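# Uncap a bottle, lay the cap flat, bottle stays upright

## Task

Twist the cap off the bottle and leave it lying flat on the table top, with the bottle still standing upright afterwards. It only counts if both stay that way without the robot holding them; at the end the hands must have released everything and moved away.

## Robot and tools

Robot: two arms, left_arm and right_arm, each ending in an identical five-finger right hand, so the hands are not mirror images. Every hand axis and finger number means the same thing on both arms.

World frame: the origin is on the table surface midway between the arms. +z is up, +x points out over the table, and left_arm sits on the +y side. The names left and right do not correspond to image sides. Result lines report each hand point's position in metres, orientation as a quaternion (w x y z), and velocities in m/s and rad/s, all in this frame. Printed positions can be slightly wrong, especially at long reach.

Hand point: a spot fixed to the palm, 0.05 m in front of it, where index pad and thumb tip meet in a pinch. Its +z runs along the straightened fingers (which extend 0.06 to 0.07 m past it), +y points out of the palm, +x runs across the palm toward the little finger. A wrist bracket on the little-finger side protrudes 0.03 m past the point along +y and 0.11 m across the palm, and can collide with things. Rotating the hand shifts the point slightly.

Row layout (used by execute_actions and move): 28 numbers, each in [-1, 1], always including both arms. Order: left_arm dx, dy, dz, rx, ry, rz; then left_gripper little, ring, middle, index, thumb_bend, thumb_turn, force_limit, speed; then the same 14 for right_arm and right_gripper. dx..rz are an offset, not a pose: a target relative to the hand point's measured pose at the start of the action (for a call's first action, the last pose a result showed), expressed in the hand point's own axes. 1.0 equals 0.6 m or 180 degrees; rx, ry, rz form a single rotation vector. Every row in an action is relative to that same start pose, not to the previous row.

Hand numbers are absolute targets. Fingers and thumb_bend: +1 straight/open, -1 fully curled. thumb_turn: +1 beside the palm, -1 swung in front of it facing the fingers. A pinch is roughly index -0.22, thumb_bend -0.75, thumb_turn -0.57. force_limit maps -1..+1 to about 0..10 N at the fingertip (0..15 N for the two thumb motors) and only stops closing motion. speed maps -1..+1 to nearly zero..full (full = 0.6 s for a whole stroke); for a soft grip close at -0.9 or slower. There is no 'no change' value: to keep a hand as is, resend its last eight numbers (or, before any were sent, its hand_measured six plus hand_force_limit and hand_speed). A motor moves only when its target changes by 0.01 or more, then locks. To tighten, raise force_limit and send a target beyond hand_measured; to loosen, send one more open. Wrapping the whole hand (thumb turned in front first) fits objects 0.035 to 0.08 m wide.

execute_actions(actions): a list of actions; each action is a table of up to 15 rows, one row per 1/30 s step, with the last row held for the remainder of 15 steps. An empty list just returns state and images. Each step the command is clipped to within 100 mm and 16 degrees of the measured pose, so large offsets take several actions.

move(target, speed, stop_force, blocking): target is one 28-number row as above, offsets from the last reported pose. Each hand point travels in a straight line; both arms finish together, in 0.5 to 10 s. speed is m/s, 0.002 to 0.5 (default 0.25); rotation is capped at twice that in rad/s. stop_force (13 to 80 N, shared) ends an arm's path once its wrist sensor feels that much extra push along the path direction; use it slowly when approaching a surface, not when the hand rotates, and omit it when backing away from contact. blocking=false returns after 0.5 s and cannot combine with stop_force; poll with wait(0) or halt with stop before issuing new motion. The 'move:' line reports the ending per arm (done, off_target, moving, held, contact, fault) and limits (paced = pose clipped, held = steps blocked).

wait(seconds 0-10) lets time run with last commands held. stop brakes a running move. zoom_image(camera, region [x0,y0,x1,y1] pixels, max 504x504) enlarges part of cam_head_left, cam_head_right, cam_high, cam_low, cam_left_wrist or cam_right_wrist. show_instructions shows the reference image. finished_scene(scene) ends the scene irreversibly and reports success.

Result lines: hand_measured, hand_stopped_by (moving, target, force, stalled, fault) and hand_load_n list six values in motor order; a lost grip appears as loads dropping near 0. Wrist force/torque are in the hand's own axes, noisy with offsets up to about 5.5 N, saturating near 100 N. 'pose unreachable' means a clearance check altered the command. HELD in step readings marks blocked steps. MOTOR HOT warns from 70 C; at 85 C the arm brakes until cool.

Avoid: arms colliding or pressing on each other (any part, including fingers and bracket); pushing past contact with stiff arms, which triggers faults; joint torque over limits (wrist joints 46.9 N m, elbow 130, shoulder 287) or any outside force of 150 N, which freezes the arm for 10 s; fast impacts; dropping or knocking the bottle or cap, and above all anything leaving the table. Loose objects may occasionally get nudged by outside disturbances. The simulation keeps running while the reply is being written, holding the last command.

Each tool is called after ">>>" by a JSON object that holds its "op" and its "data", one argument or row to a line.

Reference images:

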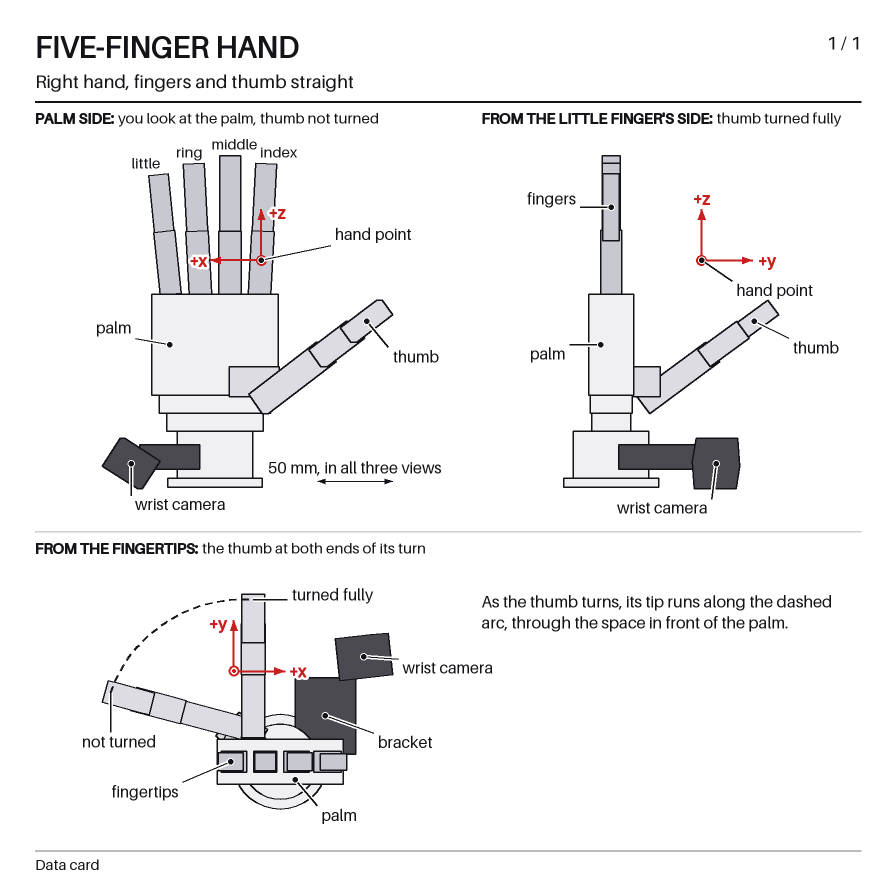

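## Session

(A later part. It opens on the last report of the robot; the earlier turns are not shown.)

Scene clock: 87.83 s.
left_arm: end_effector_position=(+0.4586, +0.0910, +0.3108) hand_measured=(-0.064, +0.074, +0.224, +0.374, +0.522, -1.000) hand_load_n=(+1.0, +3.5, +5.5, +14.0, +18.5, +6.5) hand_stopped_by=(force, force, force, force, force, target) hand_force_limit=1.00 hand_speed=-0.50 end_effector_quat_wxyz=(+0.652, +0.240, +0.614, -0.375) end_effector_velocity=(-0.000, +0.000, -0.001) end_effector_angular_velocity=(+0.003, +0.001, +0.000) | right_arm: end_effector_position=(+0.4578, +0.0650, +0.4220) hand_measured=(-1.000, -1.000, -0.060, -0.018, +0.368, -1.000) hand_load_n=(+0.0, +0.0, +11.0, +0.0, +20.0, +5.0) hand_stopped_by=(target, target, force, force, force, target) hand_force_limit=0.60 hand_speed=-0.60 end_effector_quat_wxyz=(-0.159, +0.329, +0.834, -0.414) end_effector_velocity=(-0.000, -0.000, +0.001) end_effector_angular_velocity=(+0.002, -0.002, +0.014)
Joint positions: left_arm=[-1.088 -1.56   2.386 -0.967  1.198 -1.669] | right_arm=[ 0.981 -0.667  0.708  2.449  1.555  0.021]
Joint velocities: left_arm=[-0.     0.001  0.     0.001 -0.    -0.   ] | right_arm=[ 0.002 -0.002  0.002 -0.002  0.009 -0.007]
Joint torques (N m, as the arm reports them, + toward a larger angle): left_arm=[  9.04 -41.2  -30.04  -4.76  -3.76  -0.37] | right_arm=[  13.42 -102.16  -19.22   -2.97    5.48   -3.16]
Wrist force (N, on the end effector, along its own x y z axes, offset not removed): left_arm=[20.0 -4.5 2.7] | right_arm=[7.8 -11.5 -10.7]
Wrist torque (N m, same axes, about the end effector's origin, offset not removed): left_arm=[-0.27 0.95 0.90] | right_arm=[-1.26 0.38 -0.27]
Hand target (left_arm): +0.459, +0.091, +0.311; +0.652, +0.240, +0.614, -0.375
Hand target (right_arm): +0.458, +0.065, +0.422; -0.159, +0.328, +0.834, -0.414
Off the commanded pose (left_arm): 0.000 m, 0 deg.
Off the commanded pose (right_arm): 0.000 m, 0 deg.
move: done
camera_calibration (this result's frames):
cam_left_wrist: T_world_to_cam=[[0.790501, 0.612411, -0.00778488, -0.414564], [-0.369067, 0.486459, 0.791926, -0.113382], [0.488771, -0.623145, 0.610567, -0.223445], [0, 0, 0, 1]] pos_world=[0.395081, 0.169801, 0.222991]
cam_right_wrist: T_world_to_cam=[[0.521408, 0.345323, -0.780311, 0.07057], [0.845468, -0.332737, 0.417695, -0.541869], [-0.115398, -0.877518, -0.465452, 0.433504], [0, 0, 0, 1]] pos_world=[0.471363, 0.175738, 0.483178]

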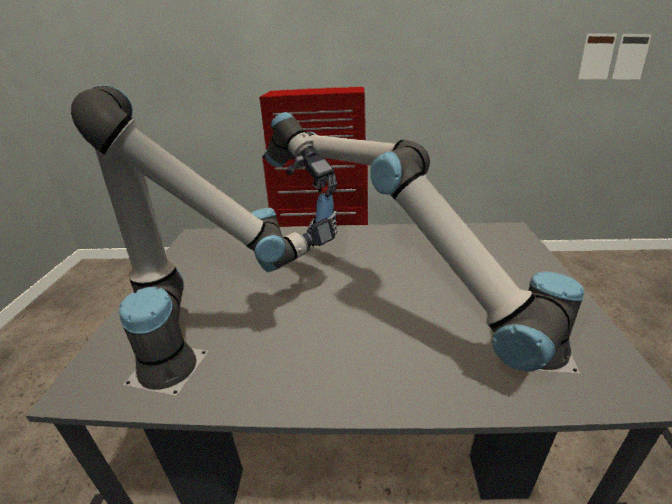

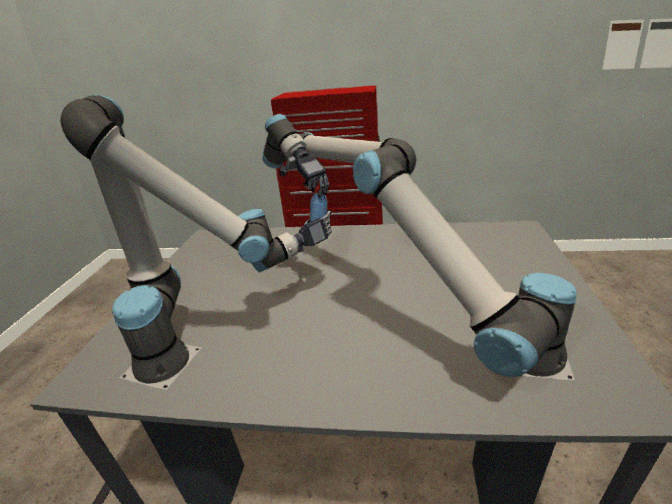

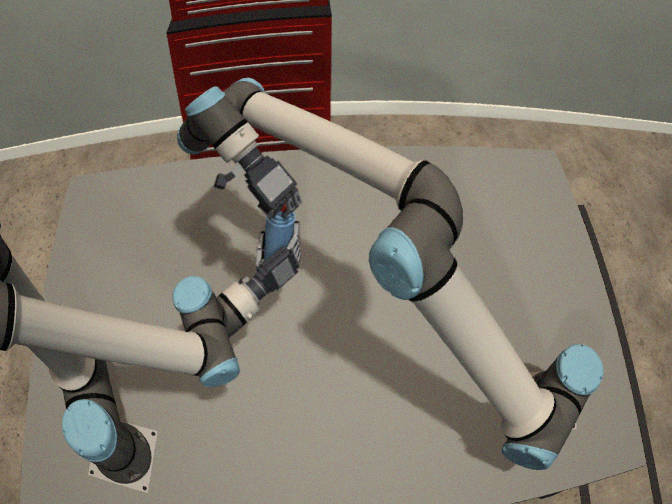

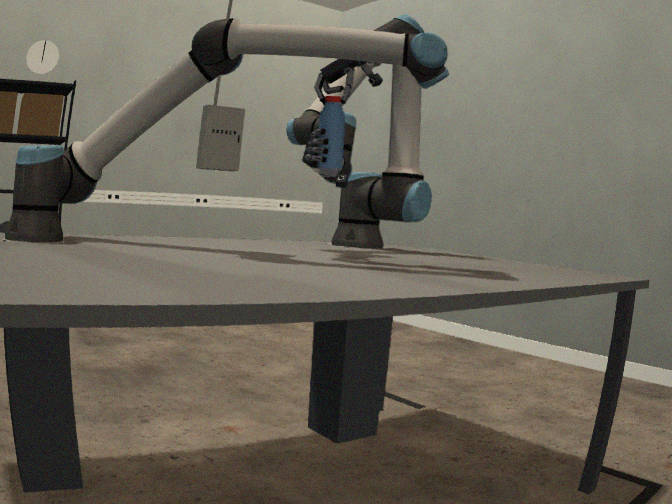

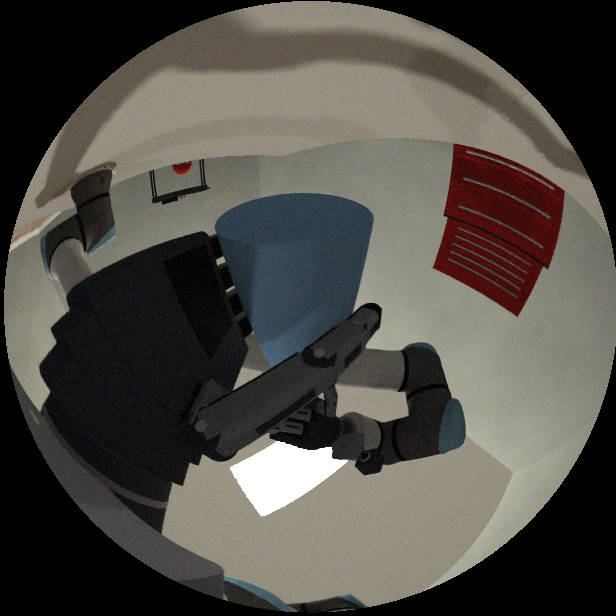

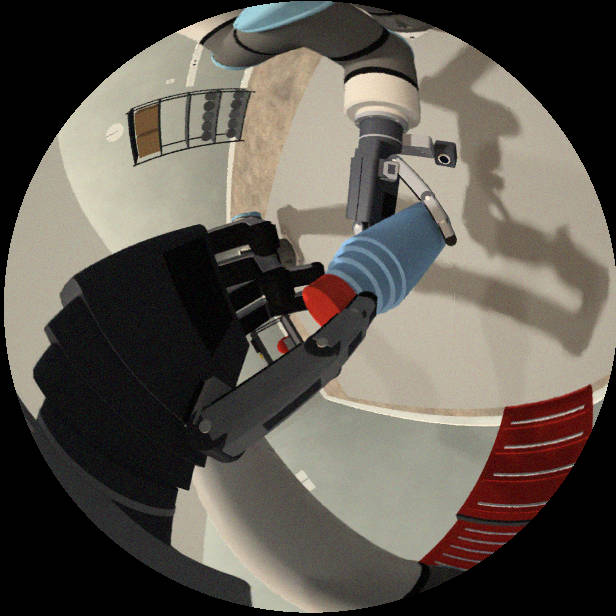

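>>> {"op": "move", "data": {
  "target": [0,0,0,0,0,0,-1,-0.97,-1,-1,-1,-1,1,-0.5,0,0,0,0,0,0,-1,-1,0.6,0.6,1,-1,0.6,0.3]
}}

>>> {"op": "move", "data": {
  "target": [0,0,0,0,0,0,-1,-0.97,-1,-1,-1,-1,1,-0.5,0.037,0.011,-0.020,0,0.6,0.45,-1,-1,0.6,0.6,1,-1,0.6,0.3],
  "speed": 0.4
}}

>>> {"op": "zoom_image", "data": {
  "camera": "cam_low",
  "region": [260,40,420,190]
}}

>>> {"op": "zoom_image", "data": {
  "camera": "cam_high",
  "region": [200,120,360,280]
}}

>>> {"op": "zoom_image", "data": {
  "camera": "cam_head_left",
  "region": [260,130,390,250]
}}

Scene clock: 89.00 s.
left_arm: end_effector_position=(+0.4586, +0.0910, +0.3109) hand_measured=(-0.112, +0.032, +0.188, +0.370, +0.524, -1.000) hand_load_n=(+11.0, +11.0, +9.0, +5.0, +28.5, +11.5) hand_stopped_by=(force, force, force, force, force, target) hand_force_limit=1.00 hand_speed=-0.50 end_effector_quat_wxyz=(+0.652, +0.240, +0.614, -0.375) end_effector_velocity=(-0.000, -0.000, -0.000) end_effector_angular_velocity=(+0.001, +0.000, -0.001) | right_arm: end_effector_position=(+0.4578, +0.0650, +0.4220) hand_measured=(-1.000, -1.000, +0.600, +0.600, +1.000, -1.000) hand_load_n=(+0.0, +0.0, +0.0, +0.0, +0.0, +0.0) hand_stopped_by=(target, target, target, target, target, target) hand_force_limit=0.60 hand_speed=0.30 end_effector_quat_wxyz=(-0.159, +0.329, +0.834, -0.414) end_effector_velocity=(+0.000, -0.000, -0.001) end_effector_angular_velocity=(-0.000, +0.000, -0.001)
Joint positions: left_arm=[-1.088 -1.56   2.386 -0.967  1.198 -1.669] | right_arm=[ 0.981 -0.667  0.708  2.449  1.555  0.021]
Joint velocities: left_arm=[-0.001 -0.     0.     0.001 -0.     0.   ] | right_arm=[-0.     0.     0.001 -0.001 -0.     0.   ]
Joint torques (N m, as the arm reports them, + toward a larger angle): left_arm=[ 10.59 -37.01 -30.8   -0.99  -1.35  -0.21] | right_arm=[-16.97 -86.01 -54.94   7.64  -3.83   3.84]
Wrist force (N, on the end effector, along its own x y z axes, offset not removed): left_arm=[-2.0 0.5 -3.2] | right_arm=[1.0 0.8 -2.1]
Wrist torque (N m, same axes, about the end effector's origin, offset not removed): left_arm=[0.08 0.49 -0.14] | right_arm=[0.15 0.21 0.31]
Hand target (left_arm): +0.459, +0.091, +0.311; +0.652, +0.240, +0.614, -0.375
Hand target (right_arm): +0.458, +0.065, +0.422; -0.159, +0.329, +0.834, -0.414
Off the commanded pose (left_arm): 0.000 m, 0 deg.
Off the commanded pose (right_arm): 0.000 m, 0 deg.
move: done
camera_calibration (this result's frames):
cam_left_wrist: T_world_to_cam=[[0.79048, 0.612438, -0.00783091, -0.41455], [-0.369108, 0.486536, 0.79186, -0.11337], [0.488775, -0.623059, 0.610653, -0.223501], [0, 0, 0, 1]] pos_world=[0.395089, 0.16979, 0.223009]
cam_right_wrist: T_world_to_cam=[[0.521349, 0.345342, -0.780342, 0.0706112], [0.845517, -0.332623, 0.417689, -0.541859], [-0.115314, -0.877554, -0.465405, 0.433439], [0, 0, 0, 1]] pos_world=[0.471319, 0.175746, 0.483154]

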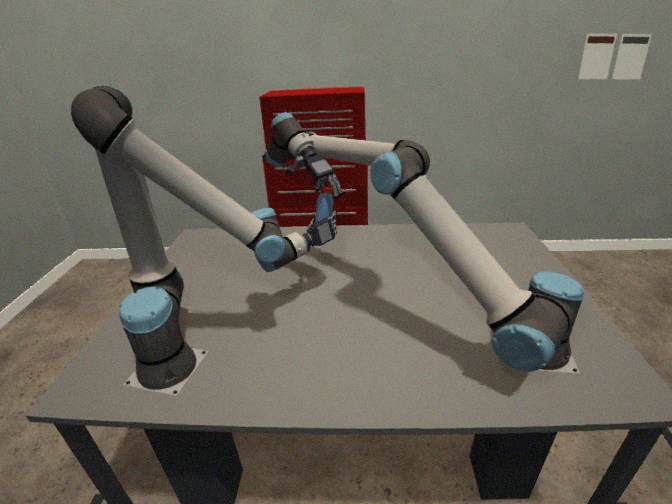

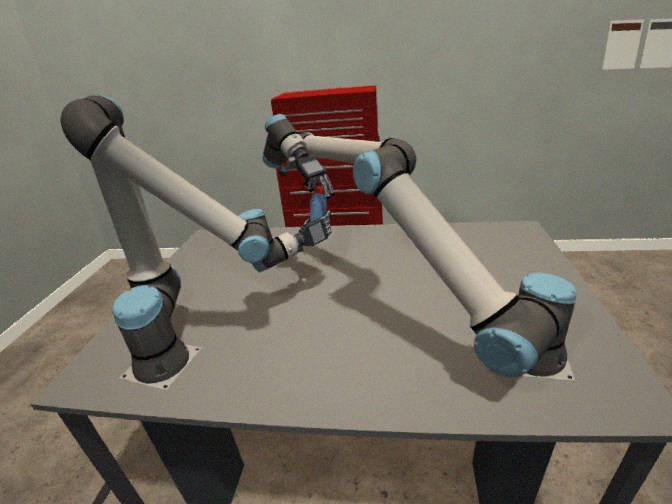

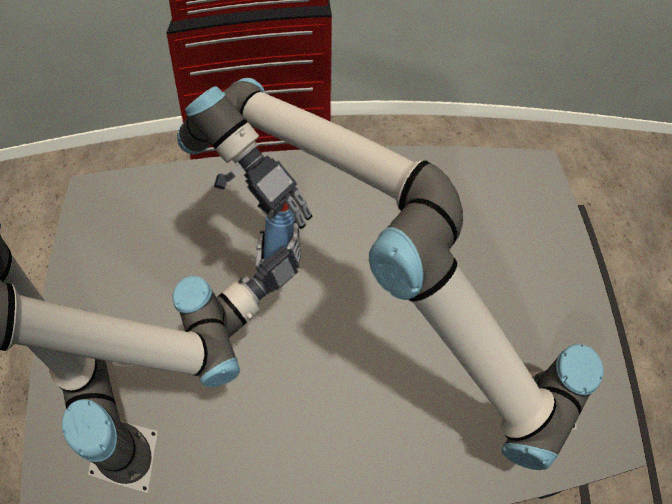

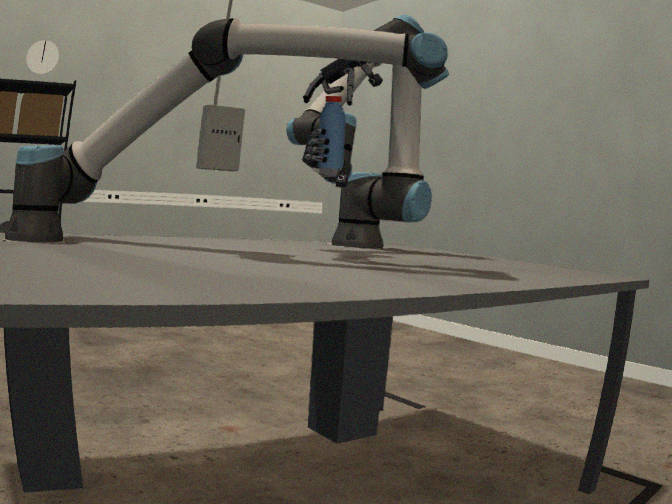

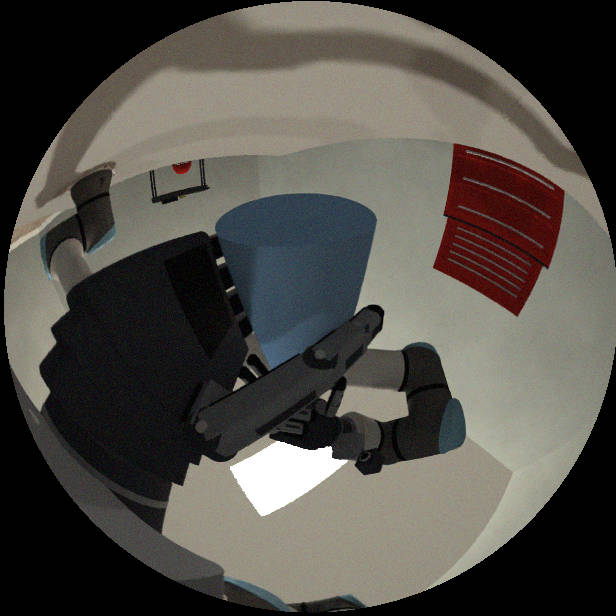

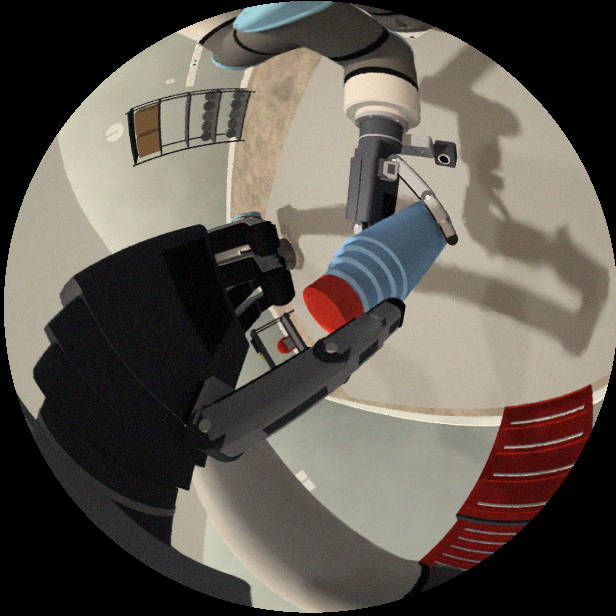

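Scene clock: 92.70 s.
left_arm: end_effector_position=(+0.4586, +0.0910, +0.3109) hand_measured=(-0.112, +0.032, +0.188, +0.370, +0.524, -1.000) hand_load_n=(+11.0, +11.0, +9.0, +5.0, +28.5, +11.5) hand_stopped_by=(force, force, force, force, force, target) hand_force_limit=1.00 hand_speed=-0.50 end_effector_quat_wxyz=(+0.652, +0.240, +0.614, -0.375) end_effector_velocity=(-0.000, -0.000, +0.001) end_effector_angular_velocity=(-0.000, -0.000, -0.000) | right_arm: end_effector_position=(+0.4507, +0.0900, +0.4239) hand_measured=(-1.000, -1.000, +0.600, +0.600, +1.000, -1.000) hand_load_n=(+0.0, +0.0, +0.0, +0.0, +0.0, +0.0) hand_stopped_by=(target, target, target, target, target, target) hand_force_limit=0.60 hand_speed=0.30 end_effector_quat_wxyz=(-0.448, +0.894, +0.020, -0.005) end_effector_velocity=(-0.000, -0.000, +0.001) end_effector_angular_velocity=(+0.001, -0.004, -0.014)
Joint positions: left_arm=[-1.088 -1.56   2.386 -0.967  1.198 -1.669] | right_arm=[ 0.767 -1.215  1.303  0.836  0.85   2.412]
Joint velocities: left_arm=[-0.    -0.001 -0.001  0.001 -0.     0.   ] | right_arm=[ 0.002 -0.007  0.006 -0.014  0.011  0.016]
Joint torques (N m, as the arm reports them, + toward a larger angle): left_arm=[  9.22 -37.74 -30.45  -0.81  -1.15  -0.18] | right_arm=[ 21.65 -79.83 -28.06  -0.77   2.6    3.53]
Wrist force (N, on the end effector, along its own x y z axes, offset not removed): left_arm=[1.2 -1.7 -1.8] | right_arm=[-2.7 -0.3 0.7]
Wrist torque (N m, same axes, about the end effector's origin, offset not removed): left_arm=[-0.32 -0.16 0.10] | right_arm=[-0.27 0.73 -0.11]
Hand target (left_arm): +0.459, +0.091, +0.311; +0.652, +0.240, +0.614, -0.375
Hand target (right_arm): +0.451, +0.090, +0.424; -0.448, +0.894, +0.019, -0.004
Off the commanded pose (left_arm): 0.000 m, 0 deg.
Off the commanded pose (right_arm): 0.000 m, 0 deg.
move: done
camera_calibration (this result's frames):
cam_left_wrist: T_world_to_cam=[[0.79048, 0.612438, -0.00783091, -0.41455], [-0.369108, 0.486536, 0.79186, -0.11337], [0.488775, -0.623059, 0.610653, -0.223501], [0, 0, 0, 1]] pos_world=[0.395089, 0.16979, 0.223009]
cam_right_wrist: T_world_to_cam=[[-0.110799, -0.605991, -0.787717, 0.44089], [-0.83884, -0.368035, 0.40112, 0.241022], [-0.532983, 0.705213, -0.467552, 0.502167], [0, 0, 0, 1]] pos_world=[0.518676, 0.00174575, 0.485407]

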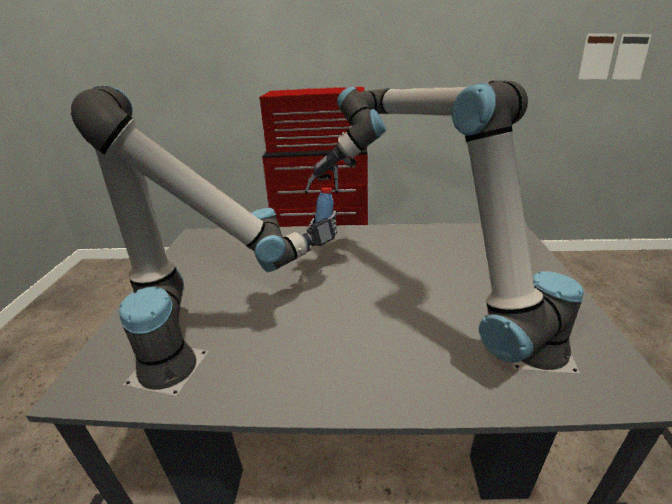

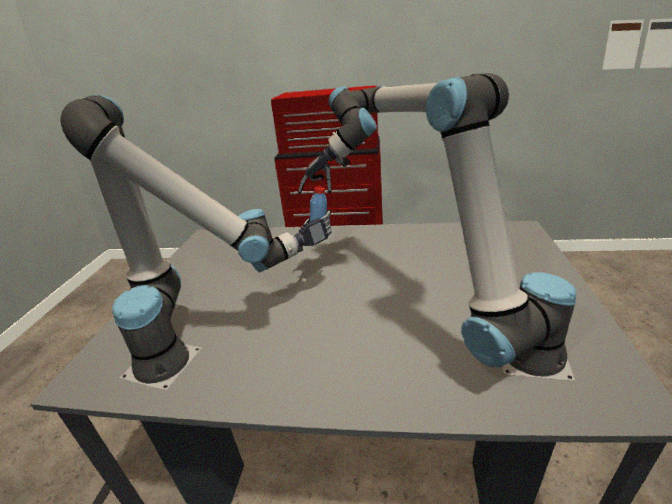

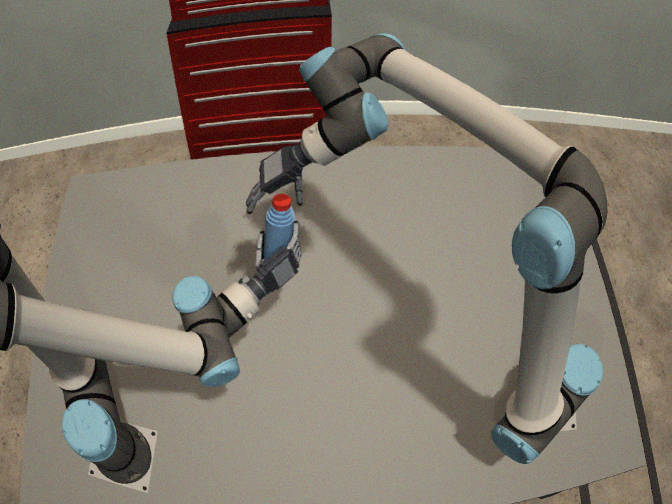

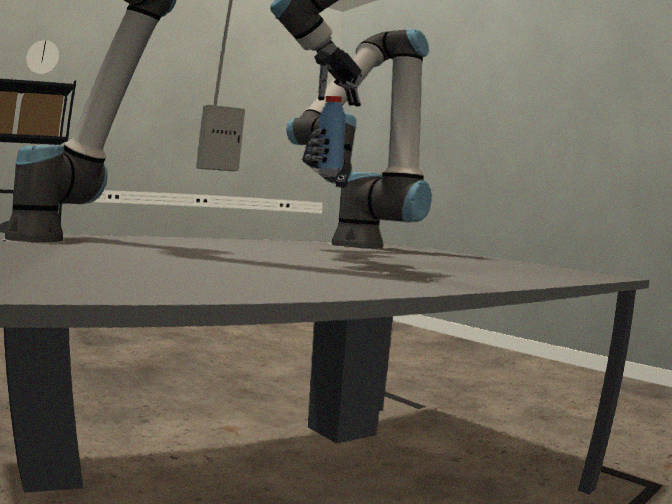

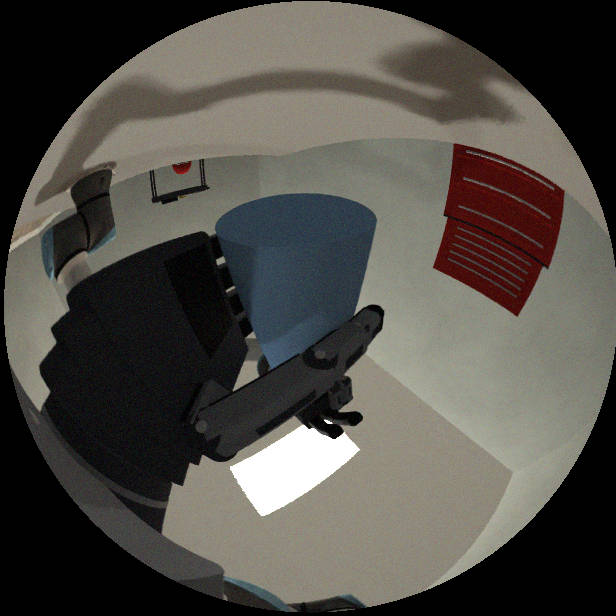

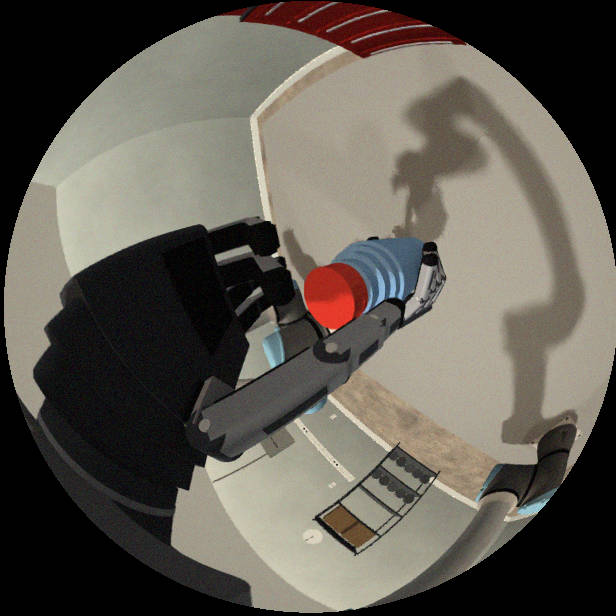

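Region (260, 40, 420, 190) of cam_low's 672x504 image, scaled by 3.150, with more detail than that image has; it fills the top 472 rows of this view, and the rest is white.

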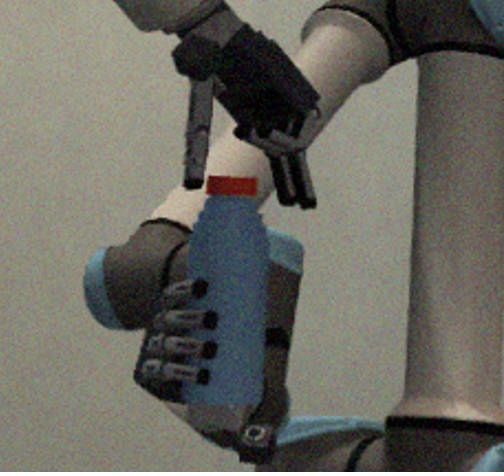

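Region (200, 120, 360, 280) of cam_high's 672x504 image, scaled by 3.150, with more detail than that image has.

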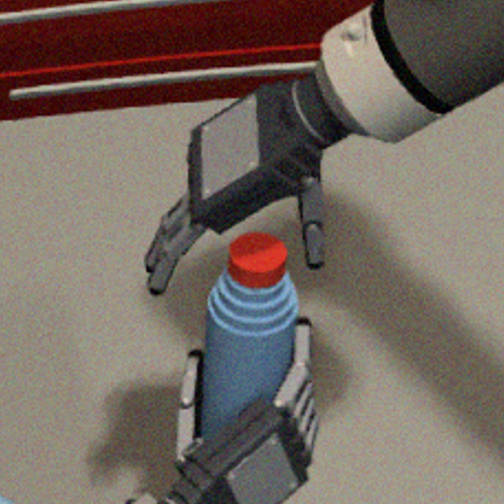

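Region (260, 130, 390, 250) of cam_head_left's 672x504 image, scaled by 3.877, with more detail than that image has; it fills the top 465 rows of this view, and the rest is white.

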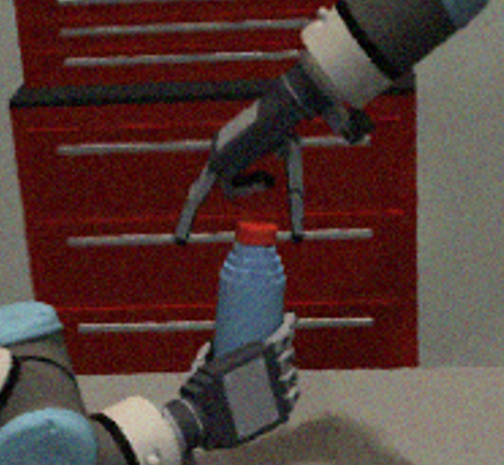

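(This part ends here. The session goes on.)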